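## Task

Lift the hose nozzle clear of everything so only the grippers touch it. While it is airborne, rotate the front spray ring until its label JET sits at the white arrow, and press the trigger in and fold the side locking lever down so the trigger stays pressed. Keep it aloft briefly after that, then set it down on the table lying on its side with the trigger still locked. If the nozzle touches anything besides the grippers while the ring rests between detents or the lock is half engaged, redo that part in the air: the ring from the label it started at, the lock from the lever standing upright. Anything held correct only because the robot is still holding it does not count.

## Robot and tools

ROBOT AND FRAME. Two arms, left_arm and right_arm, each ending in a two-finger gripper. All poses share one scene frame: origin on the table surface midway between the arms, +x pointing away from the robot over the table, +z up, and left_arm mounted on the +y side. The arm names do not correspond to left or right in the camera images. In a gripper's own axes the fingers extend along +z and close along y. The reported end_effector_position is the spot between the finger pads, roughly 1 cm short of the tips. Reported positions can be off, more so at long reach, and arms tend to stop a centimetre or more from the commanded pose, usually below it.

ROW FORMAT (used by both execute_actions and move). One row is 16 numbers: left_arm x, y, z, qw, qx, qy, qz, opening, then right_arm the same eight. Both arms always appear, even if only one moves. x, y, z are an absolute target position in metres in the scene frame; qw..qz are an absolute target orientation quaternion, w first, in the same frame. Opening runs from -1 (closed) to +1 (fully open, 0.094 m). A target farther than 0.6 m from the arm's last reported position along any of its gripper axes gets the call refused, and nothing is sent.

execute_actions. Argument actions is a list holding zero or one item. Empty list: just report the current state. An item with rows (1 to 15 rows) and optional steps (1 to 15, default 15) plays one row per control step of 1/30 s, repeating the final row if steps exceed rows. An item with only steps (up to 300) is a wait measured from the previous result, so your thinking time eats into it. Optional pictures (true/false) controls whether images come back; they do by default. Each step, the commanded pose is clipped to within 70 mm and 16 degrees of the measured pose, so big jumps need several calls; after the last step an arm only continues to its last clipped pose. Check the result and send the remainder. To hold orientation, resend your own target quaternion, not the drifting reported one. An arm meant to stay still should get its last reported pose and desired opening in every call.

move. target is one 16-number row as above (absolute poses). speed is the path's top speed in m/s, 0.002 to 0.5, default 0.25; rotation is capped at twice that value in rad/s. Both grippers travel straight lines that finish together, taking 0.5 to 10 s (cut off at 10 s). Paths ignore obstacles and the other arm, and the opening is applied at the start. The result adds a move: line with the ending (done, off_target, moving, held, fault), any limits (paced = target was clipped; held = a check blocked steps and the arm may then jump faster than speed) and each gripper's remaining distance to its pose.

wait. seconds, 0 to 10; nothing new is commanded.

zoom_image. camera is one of cam_head_left, cam_head_right, cam_high, cam_low (896x504 each), cam_left_wrist, cam_right_wrist (616x616 each); region is [x0, y0, x1, y1] in that image's pixels from the top-left, no larger than 504 by 504. Returns a magnified crop of the latest image.

finished_scene. scene is the number of the current scene. It is final and reports whether the goal was met; the goal must hold after release. Replying with no tool call ends everything.

RESULT LINES. The state line shows each arm's position and end_effector_quat_wxyz. grip_measured is the actual finger opening on the command scale; the last Joint positions value per arm is the opening in metres. Readings may carry a fixed bias of about 1 mm. HELD marks steps where part of your command was withheld; pose unreachable names an arm whose command the clearance check altered or blocked. Hand target shows where the controller is currently steering each gripper. FAULT means an arm stopped. MOTOR HOT appears from 85 °C; at 100 °C an OVER-TEMPERATURE FAULT drops that arm, so avoid long heavy holds.

GRIPPING. Command about 0.03 below grip_measured for a firm hold, less for a lighter one. Pads push about 50 to 62 N, less on parts under about 2 mm thick, with a brief spike at first contact. Joint limits (rad, base to hand): waist -2.880..2.880, shoulder 0.000..3.142, elbow 0.000..3.019, wrist pitch -1.693..1.571, wrist yaw -1.571..1.571, wrist roll -2.094..2.094; elbows cannot fully straighten.

SUGGESTED ORDER. Grasp the nozzle body with one arm and lift it well clear. Use the other gripper to rotate the ring click by click to the target label at the arrow (zoom in to read it), then squeeze the trigger and push the lever down until it latches. Hold briefly, lower slowly, lay the nozzle on its side, release and back away.

AVOID. Letting the nozzle touch anything while the ring or lock is mid-way, knocking objects off the table, drops, fast contacts, targets set deep past a contact (they press hard), and the arms colliding or pushing each other. Loose objects may occasionally get nudged by outside pushes.

Each tool is called after ">>>" as name(argument=value, ...) on one line, values as JSON.

## Session

>>> execute_actions(actions=[])

Scene clock: 0.00 s of 5250.00 s.
left_arm: end_effector_position=(-0.0625, -0.0465, +0.1125) grip_measured=+1.000 end_effector_quat_wxyz=(-0.406, +0.017, +0.909, +0.093) | right_arm: end_effector_position=(+0.2745, -0.3662, +0.1150) grip_measured=+1.000 end_effector_quat_wxyz=(-0.089, +0.927, +0.359, +0.056)
Joint positions: left_arm=[-1.237  1.711  1.148 -1.431  0.773 -1.205  0.094] | right_arm=[-0.383  1.129  0.739 -1.26  -0.196  1.824  0.094]
Joint velocities: left_arm=[ 0.005  0.005  0.002  0.007 -0.007 -0.022  0.   ] | right_arm=[-0.015 -0.005 -0.007  0.002 -0.022 -0.007  0.   ]
Motor temperatures (°C, as the motors report them): left_arm=[22 23 33 22 25 23] | right_arm=[25 24 27 25 21 24]
Hand target (left_arm): -0.061, -0.054, +0.118; -0.405, +0.020, +0.910, +0.084
Hand target (right_arm): +0.281, -0.371, +0.122; -0.081, +0.927, +0.360, +0.062

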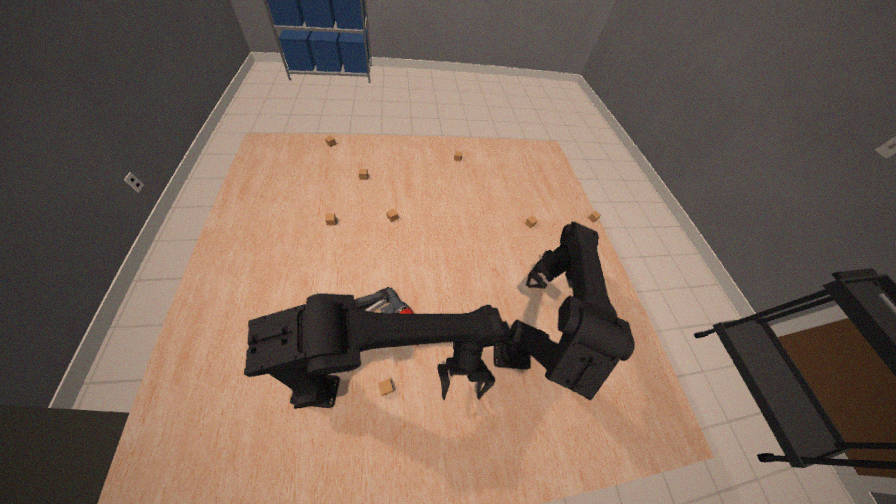

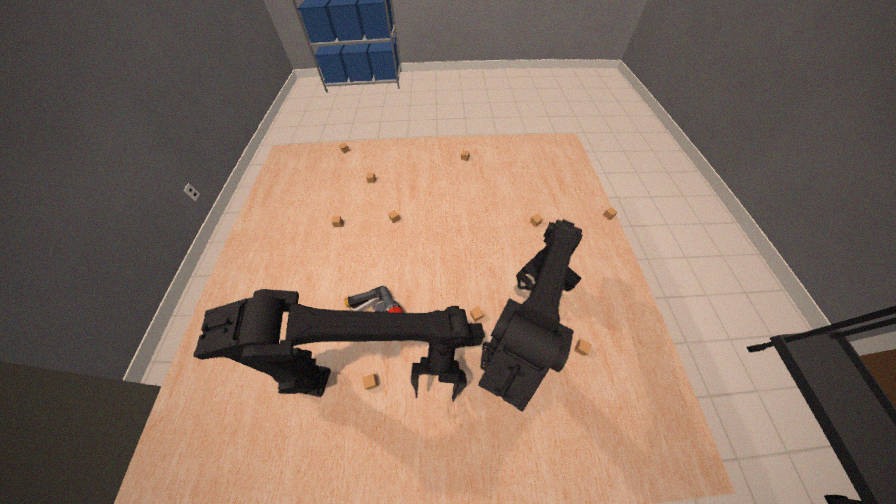

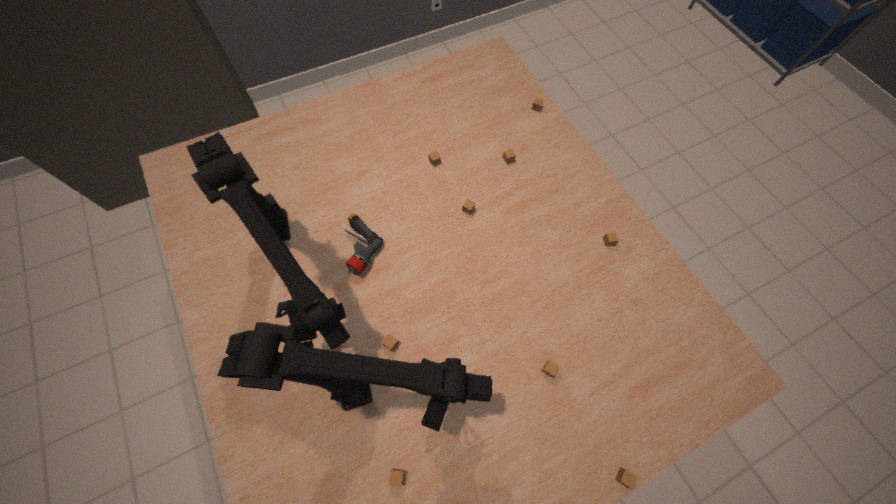

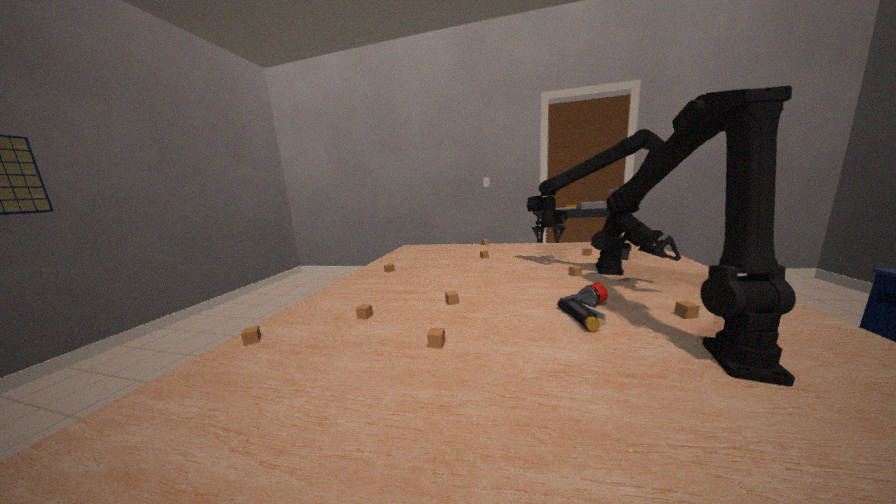

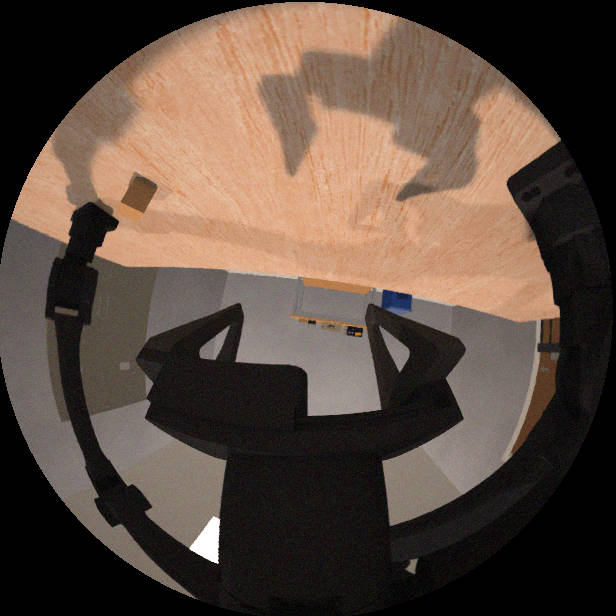

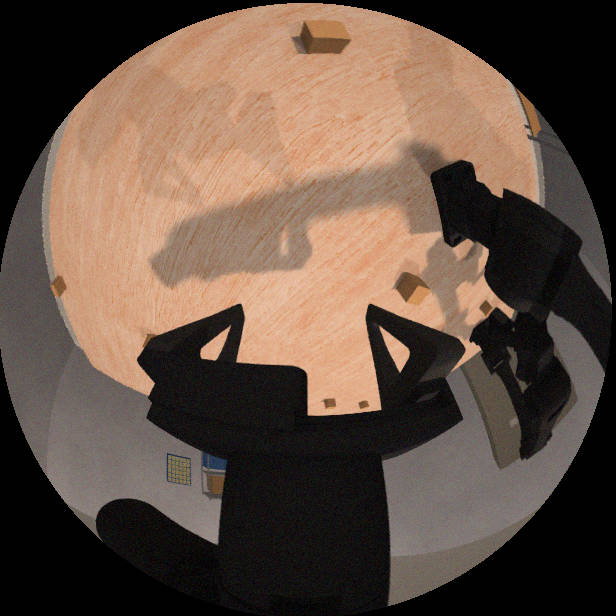

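>>> move(target=[0.25,0.05,0.24,0,0.6225,0.7826,0,1, 0.27,-0.30,0.20,0,0.5736,0.8192,0,1], speed=0.25)

Scene clock: 66.70 s of 5250.00 s.
left_arm: end_effector_position=(+0.2350, +0.0626, +0.2179) grip_measured=+1.000 end_effector_quat_wxyz=(-0.038, +0.618, +0.785, +0.010) | right_arm: end_effector_position=(+0.2588, -0.2993, +0.1800) grip_measured=+1.000 end_effector_quat_wxyz=(-0.025, +0.582, +0.813, -0.010)
Joint positions: left_arm=[-0.704  1.376  1.239 -1.512 -0.004  0.45   0.094] | right_arm=[-0.008  0.948  0.811 -1.487 -0.001  1.048  0.094]
Joint velocities: left_arm=[-0.005 -0.005 -0.002  0.012 -0.007 -0.066  0.   ] | right_arm=[-0.005  0.005 -0.022 -0.027 -0.066 -0.007  0.   ]
Motor temperatures (°C, as the motors report them): left_arm=[22 24 35 22 26 23] | right_arm=[25 24 32 25 21 24]
Hand target (left_arm): +0.245, +0.052, +0.238; -0.006, +0.624, +0.782, +0.002
Hand target (right_arm): +0.268, -0.299, +0.200; -0.003, +0.573, +0.819, -0.002
Off the commanded pose (left_arm): 0.030 m, 5 deg.
Off the commanded pose (right_arm): 0.023 m, 3 deg.
After step 90, 60.03 s passed at rest.
move: off_target (left_arm, right_arm)

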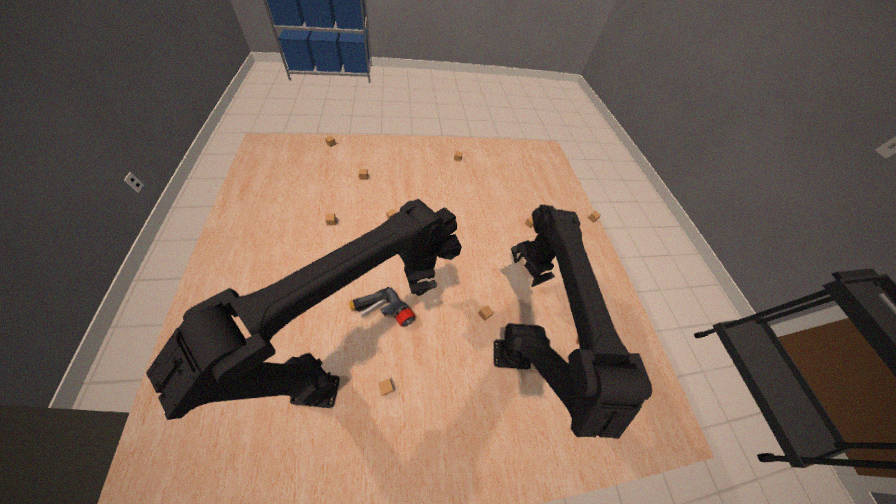

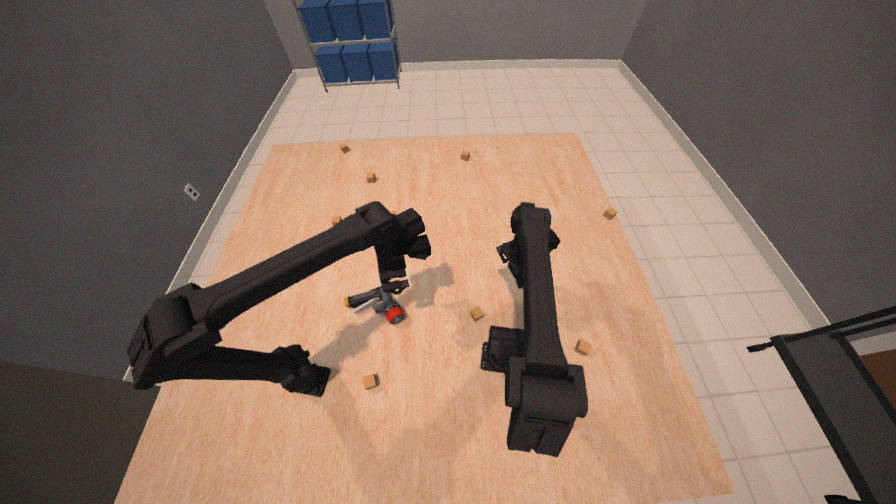

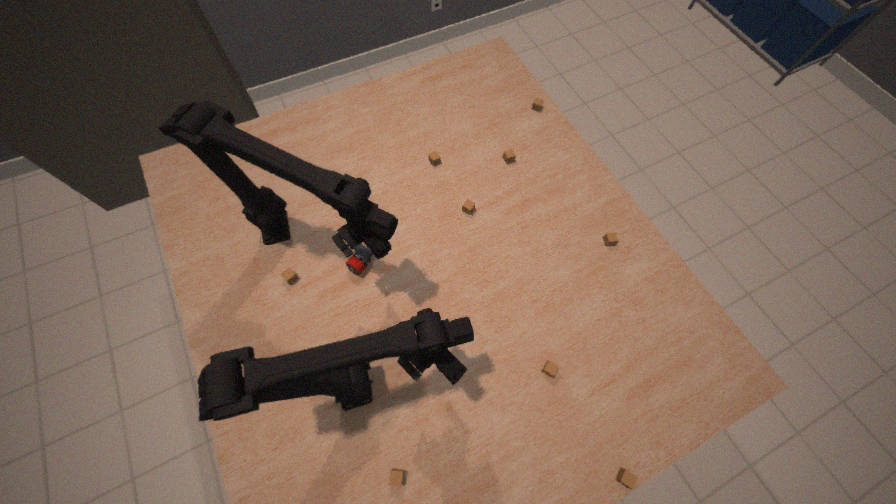

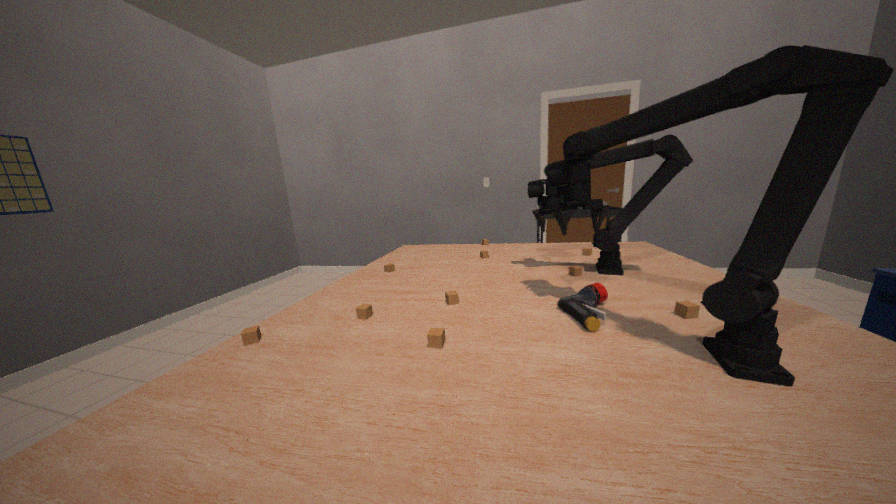

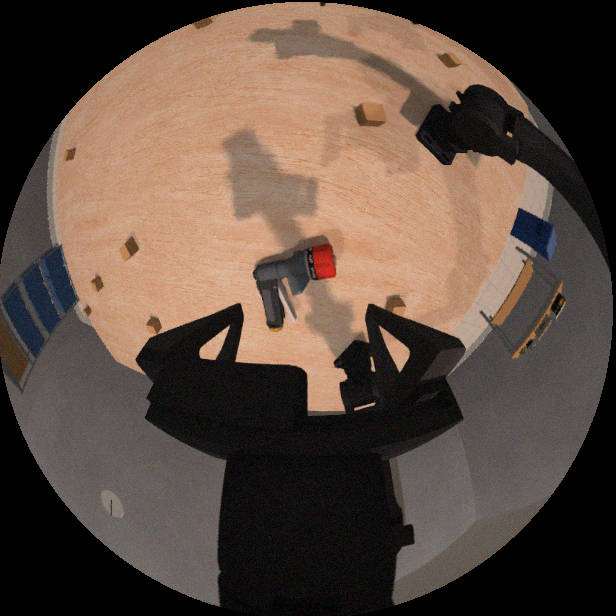

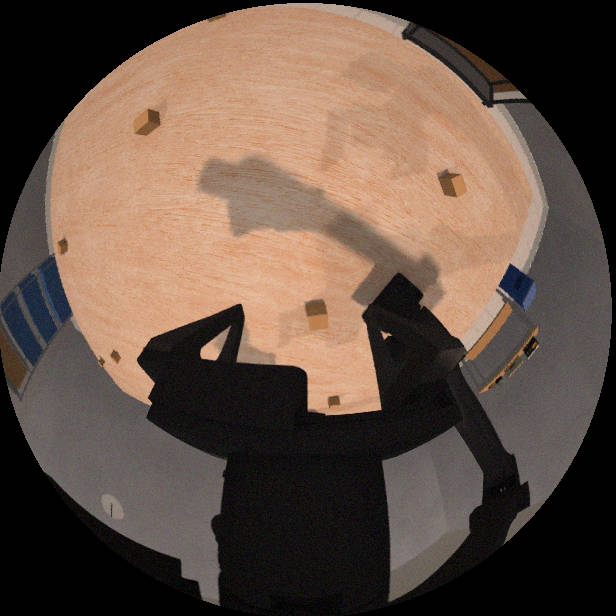

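>>> zoom_image(camera="cam_left_wrist", region=[230, 220, 370, 350])

Region (230, 220, 370, 350) of cam_left_wrist's 616x616 image, scaled by 3.600, with more detail than that image has; it fills the top 468 rows of this view, and the rest is white.

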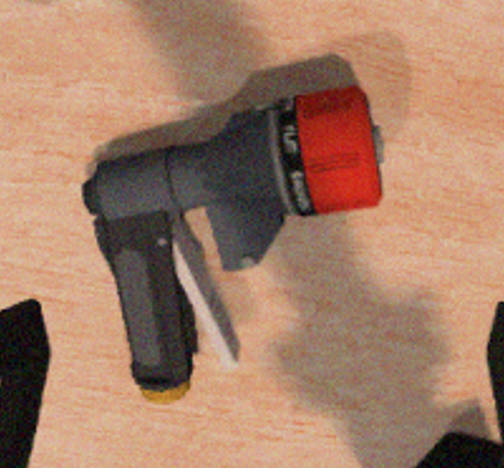

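>>> move(target=[0.30,0.45,0.22,0,-0.122,0.9925,0,1, 0.26,0.185,0.20,0,0.5736,0.8192,0,1], speed=0.25)

Scene clock: 135.07 s of 5250.00 s.
left_arm: end_effector_position=(+0.2757, +0.4372, +0.2044) grip_measured=+1.000 end_effector_quat_wxyz=(-0.032, -0.114, +0.993, -0.013) | right_arm: end_effector_position=(+0.2584, +0.1708, +0.1946) grip_measured=+1.000 end_effector_quat_wxyz=(-0.041, +0.483, +0.875, -0.012)
Joint positions: left_arm=[ 0.487  1.152  1.009 -1.495  0.014  0.08   0.094] | right_arm=[ 1.26   1.62   1.447 -1.422 -0.081  2.081  0.094]
Joint velocities: left_arm=[-0.015 -0.005 -0.002 -0.012 -0.037 -0.051  0.   ] | right_arm=[-0.015 -0.015  0.002 -0.022  0.081  0.022  0.   ]
Motor temperatures (°C, as the motors report them): left_arm=[22 24 38 22 25 23] | right_arm=[25 24 36 25 21 24]
Hand target (left_arm): +0.291, +0.442, +0.219; -0.008, -0.122, +0.992, -0.009
Hand target (right_arm): +0.261, +0.183, +0.199; -0.041, +0.484, +0.874, -0.009
Off the commanded pose (left_arm): 0.032 m, 4 deg.
Off the commanded pose (right_arm): 0.015 m, 13 deg.
joint sent to its limit (right arm) — the command would take joint 6 (wrist roll) past its upper limit, so that joint was sent only as far as its limit.
After step 90, 61.77 s passed at rest.
move: off_target (left_arm, right_arm)

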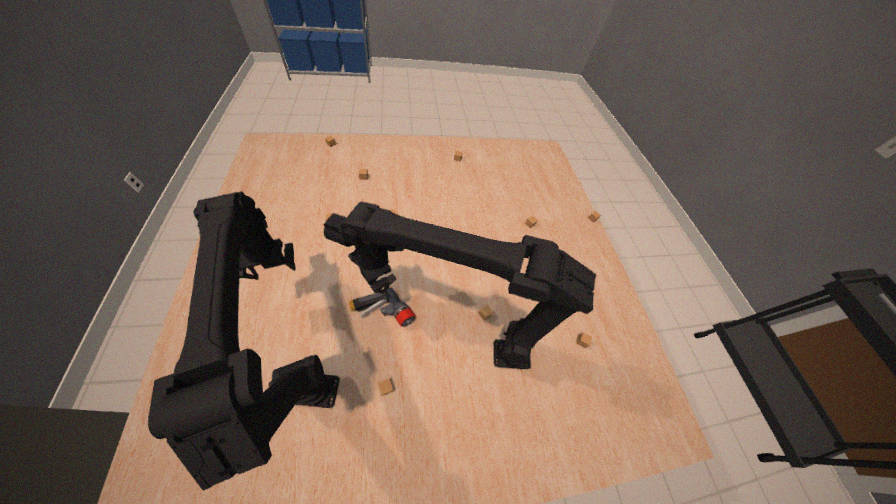

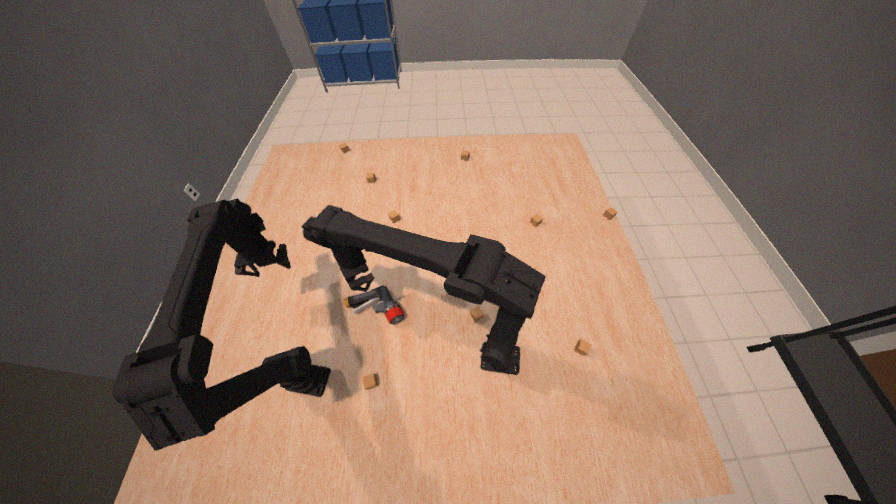

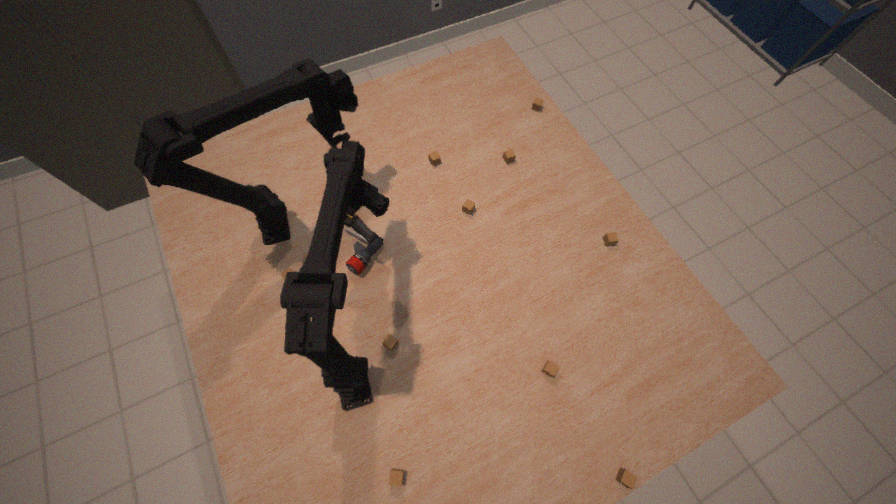

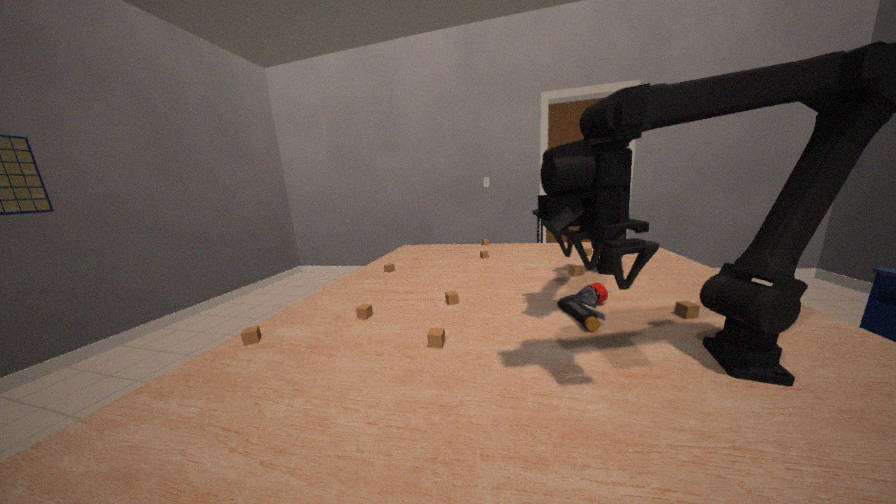

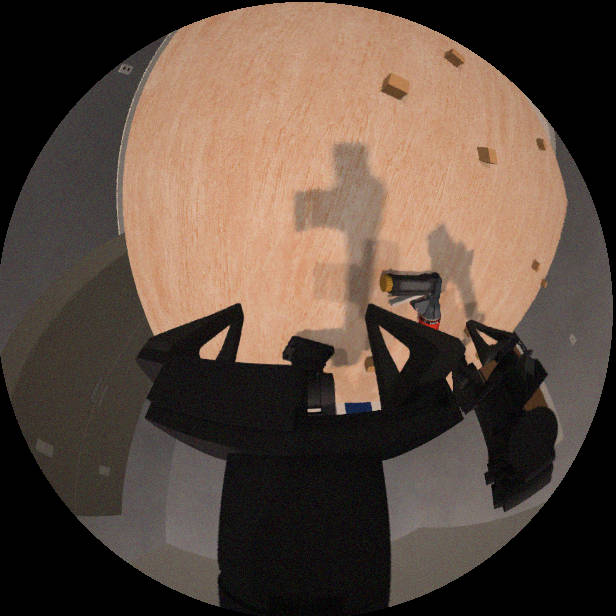

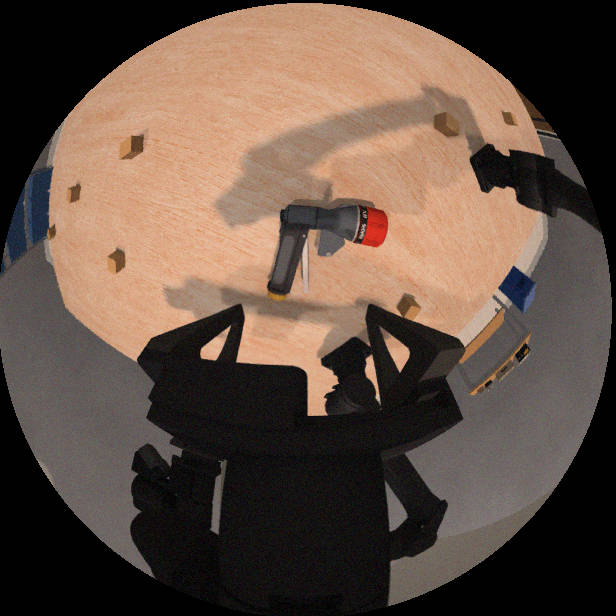

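>>> zoom_image(camera="cam_right_wrist", region=[250, 190, 410, 320])

Region (250, 190, 410, 320) of cam_right_wrist's 616x616 image, scaled by 3.150, with more detail than that image has; it fills the top 410 rows of this view, and the rest is white.

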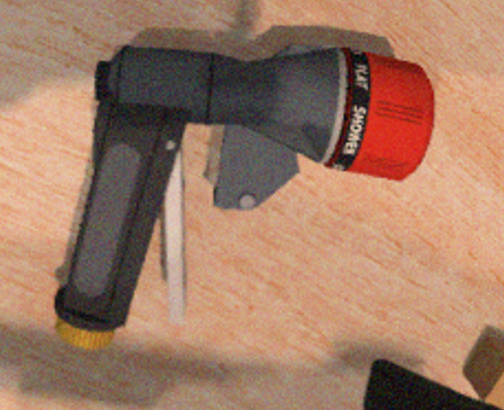

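>>> move(target=[0.30,0.45,0.22,0,-0.122,0.9925,0,1, 0.258,0.222,0.10,0,0.4617,0.887,0,1], speed=0.15)

Scene clock: 187.30 s of 5250.00 s.
left_arm: end_effector_position=(+0.2840, +0.4421, +0.2062) grip_measured=+1.000 end_effector_quat_wxyz=(-0.022, -0.114, +0.993, -0.005) | right_arm: end_effector_position=(+0.2610, +0.2161, +0.1074) grip_measured=+1.000 end_effector_quat_wxyz=(-0.003, +0.456, +0.890, +0.000)
Joint positions: left_arm=[ 0.487  1.162  1.022 -1.476  0.001  0.079  0.094] | right_arm=[ 1.322  1.769  1.408 -1.209 -0.006  2.081  0.094]
Joint velocities: left_arm=[ 0.005  0.005 -0.012 -0.007 -0.022 -0.037  0.   ] | right_arm=[-0.005 -0.015 -0.022  0.007 -0.022  0.037  0.   ]
Motor temperatures (°C, as the motors report them): left_arm=[22 24 39 22 25 23] | right_arm=[25 25 37 25 21 24]
Hand target (left_arm): +0.299, +0.450, +0.220; -0.000, -0.122, +0.992, +0.000
Hand target (right_arm): +0.259, +0.222, +0.099; -0.002, +0.456, +0.890, -0.001
Off the commanded pose (left_arm): 0.023 m, 3 deg.
Off the commanded pose (right_arm): 0.010 m, 1 deg.
joint sent to its limit (right arm) — the command would take joint 6 (wrist roll) past its upper limit, so that joint was sent only as far as its limit.
After step 90, 48.10 s passed at rest.
move: off_target (left_arm)

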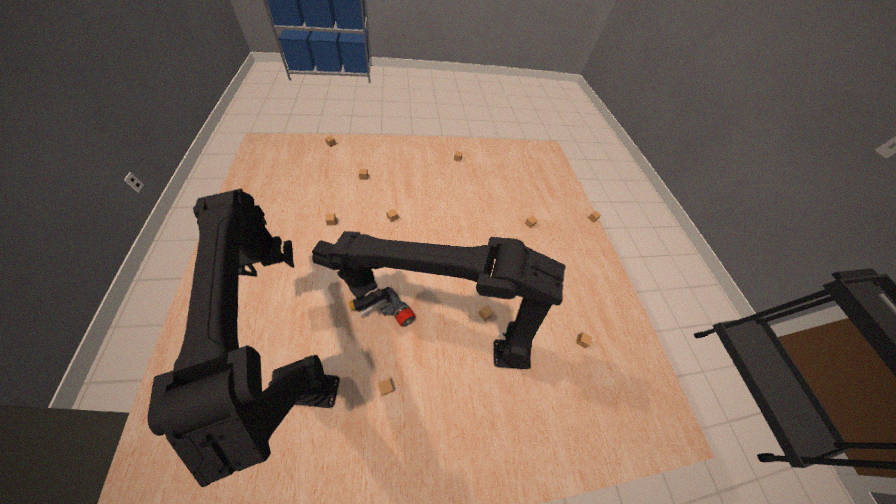

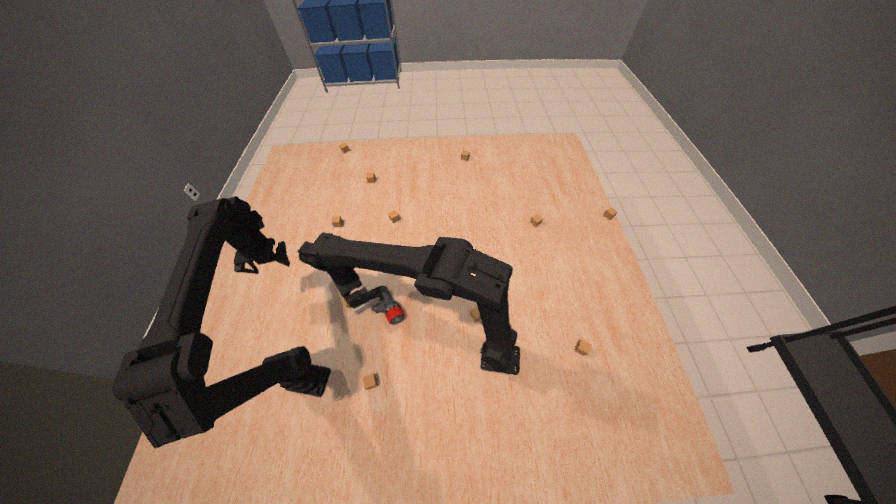

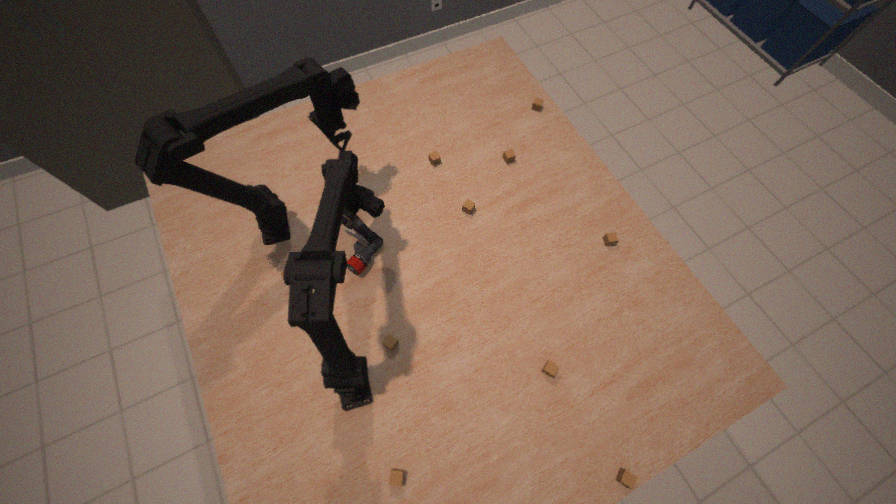

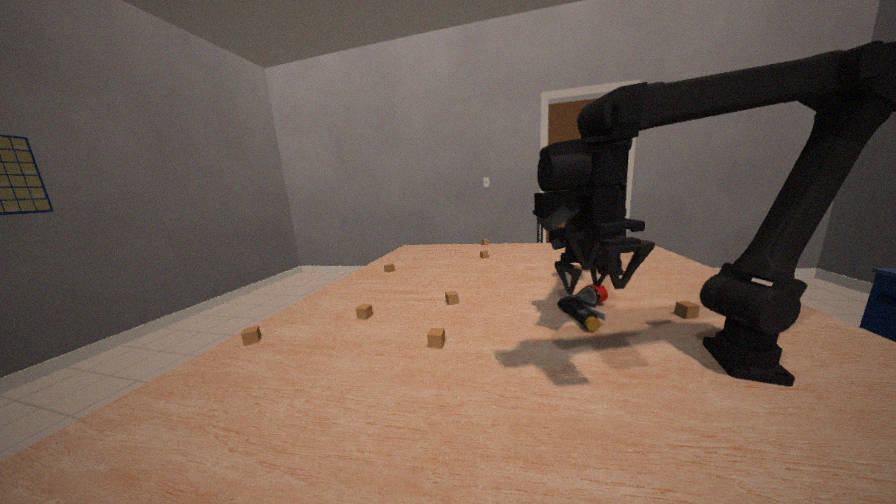

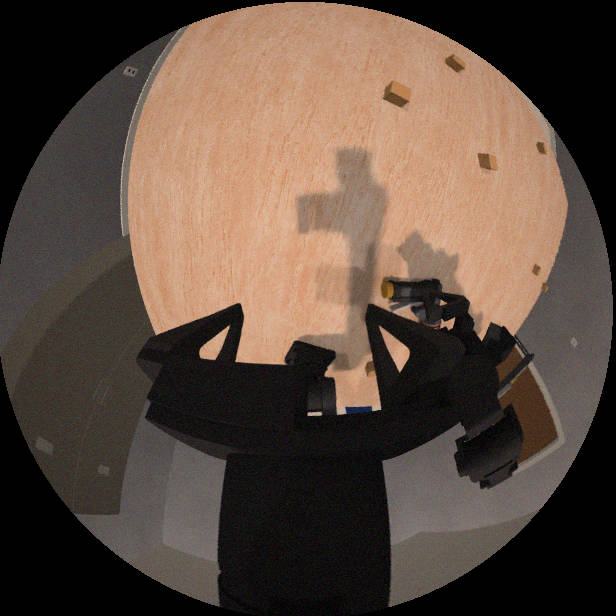

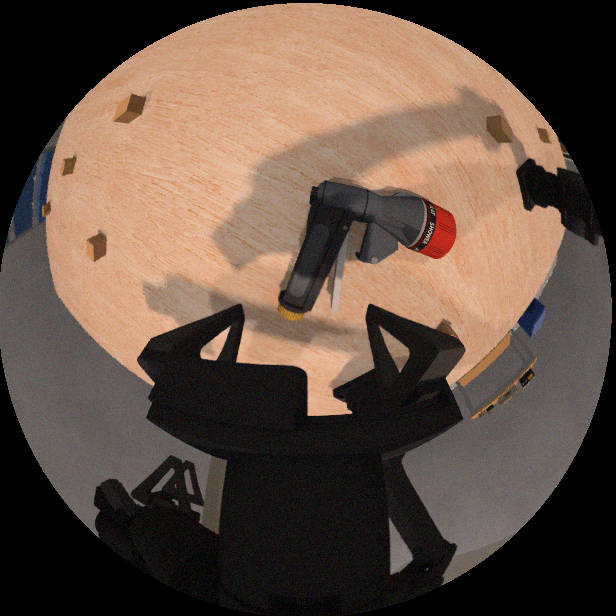

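>>> execute_actions(actions=[])

Scene clock: 218.00 s of 5250.00 s.
left_arm: end_effector_position=(+0.2840, +0.4421, +0.2062) grip_measured=+1.000 end_effector_quat_wxyz=(-0.022, -0.114, +0.993, -0.005) | right_arm: end_effector_position=(+0.2610, +0.2161, +0.1074) grip_measured=+1.000 end_effector_quat_wxyz=(-0.003, +0.456, +0.890, +0.000)
Joint positions: left_arm=[ 0.487  1.162  1.022 -1.476  0.001  0.079  0.094] | right_arm=[ 1.322  1.769  1.408 -1.209 -0.006  2.081  0.094]
Joint velocities: left_arm=[-0.005 -0.015  0.002  0.007  0.022  0.022  0.   ] | right_arm=[ 0.005 -0.005 -0.002 -0.002  0.051  0.051  0.   ]
Motor temperatures (°C, as the motors report them): left_arm=[22 24 39 22 25 23] | right_arm=[25 25 34 25 21 24]
Hand target (left_arm): +0.299, +0.450, +0.220; -0.000, -0.122, +0.992, +0.000
Hand target (right_arm): +0.259, +0.222, +0.099; -0.002, +0.456, +0.890, -0.001
Off the commanded pose (left_arm): 0.023 m, 3 deg.
Off the commanded pose (right_arm): 0.010 m, 1 deg.
Steps of this call (steps 1 to 90: nothing new was sent; then 27.70 s passed at rest). Readings (end_effector_position):
1: left_arm (+0.2840, +0.4421, +0.2062) | right_arm (+0.2610, +0.2161, +0.1074)
2: left_arm (+0.2840, +0.4421, +0.2062) | right_arm (+0.2610, +0.2161, +0.1074)
4: left_arm (+0.2840, +0.4421, +0.2062) | right_arm (+0.2610, +0.2161, +0.1074)
8: left_arm (+0.2840, +0.4421, +0.2062) | right_arm (+0.2610, +0.2161, +0.1074)
90: the state above

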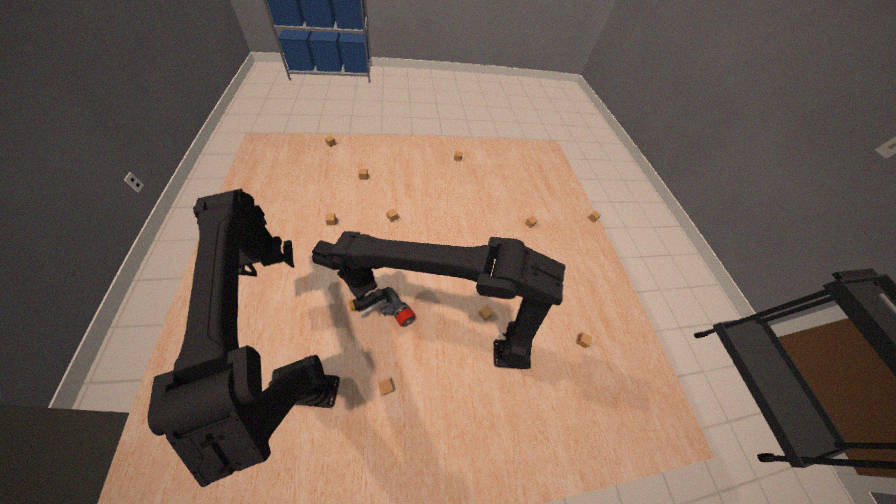

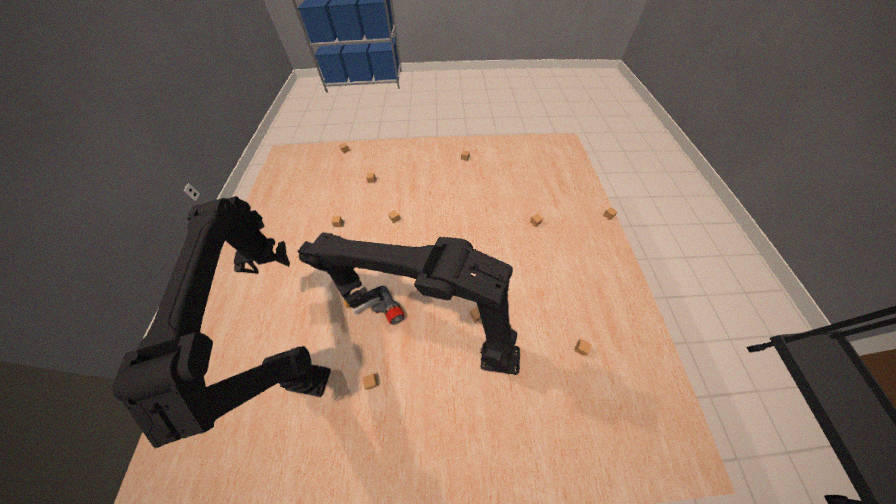

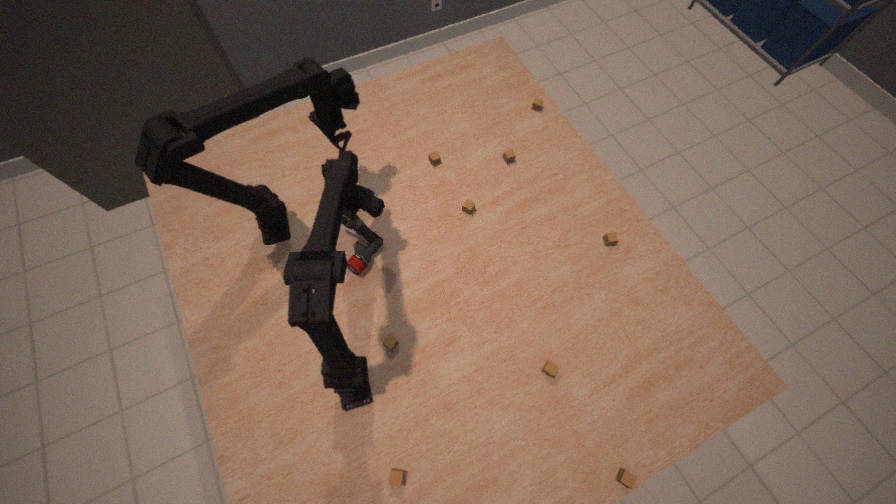

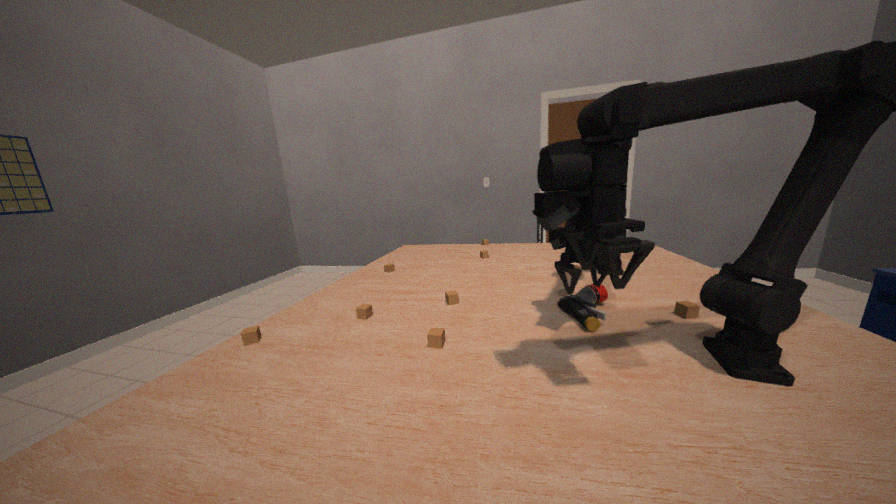

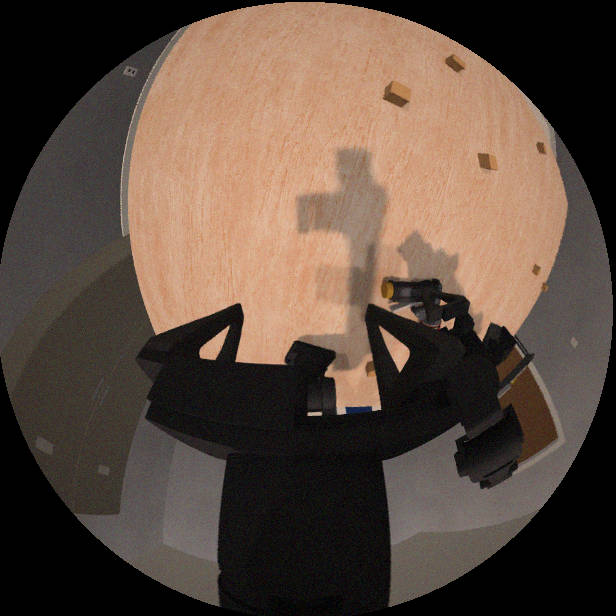

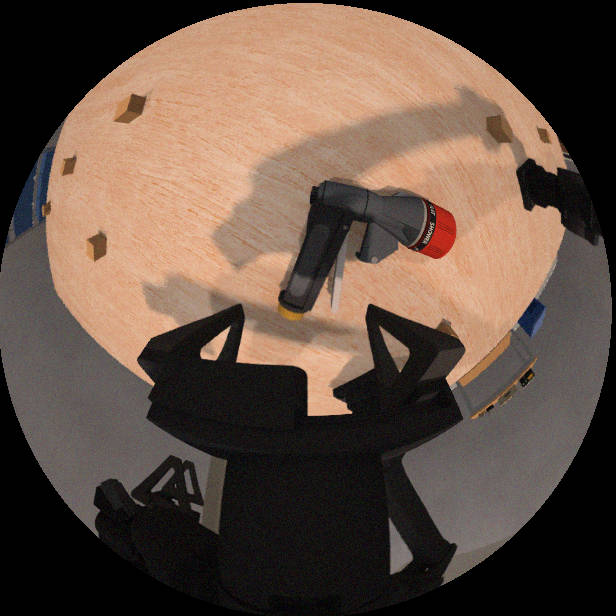

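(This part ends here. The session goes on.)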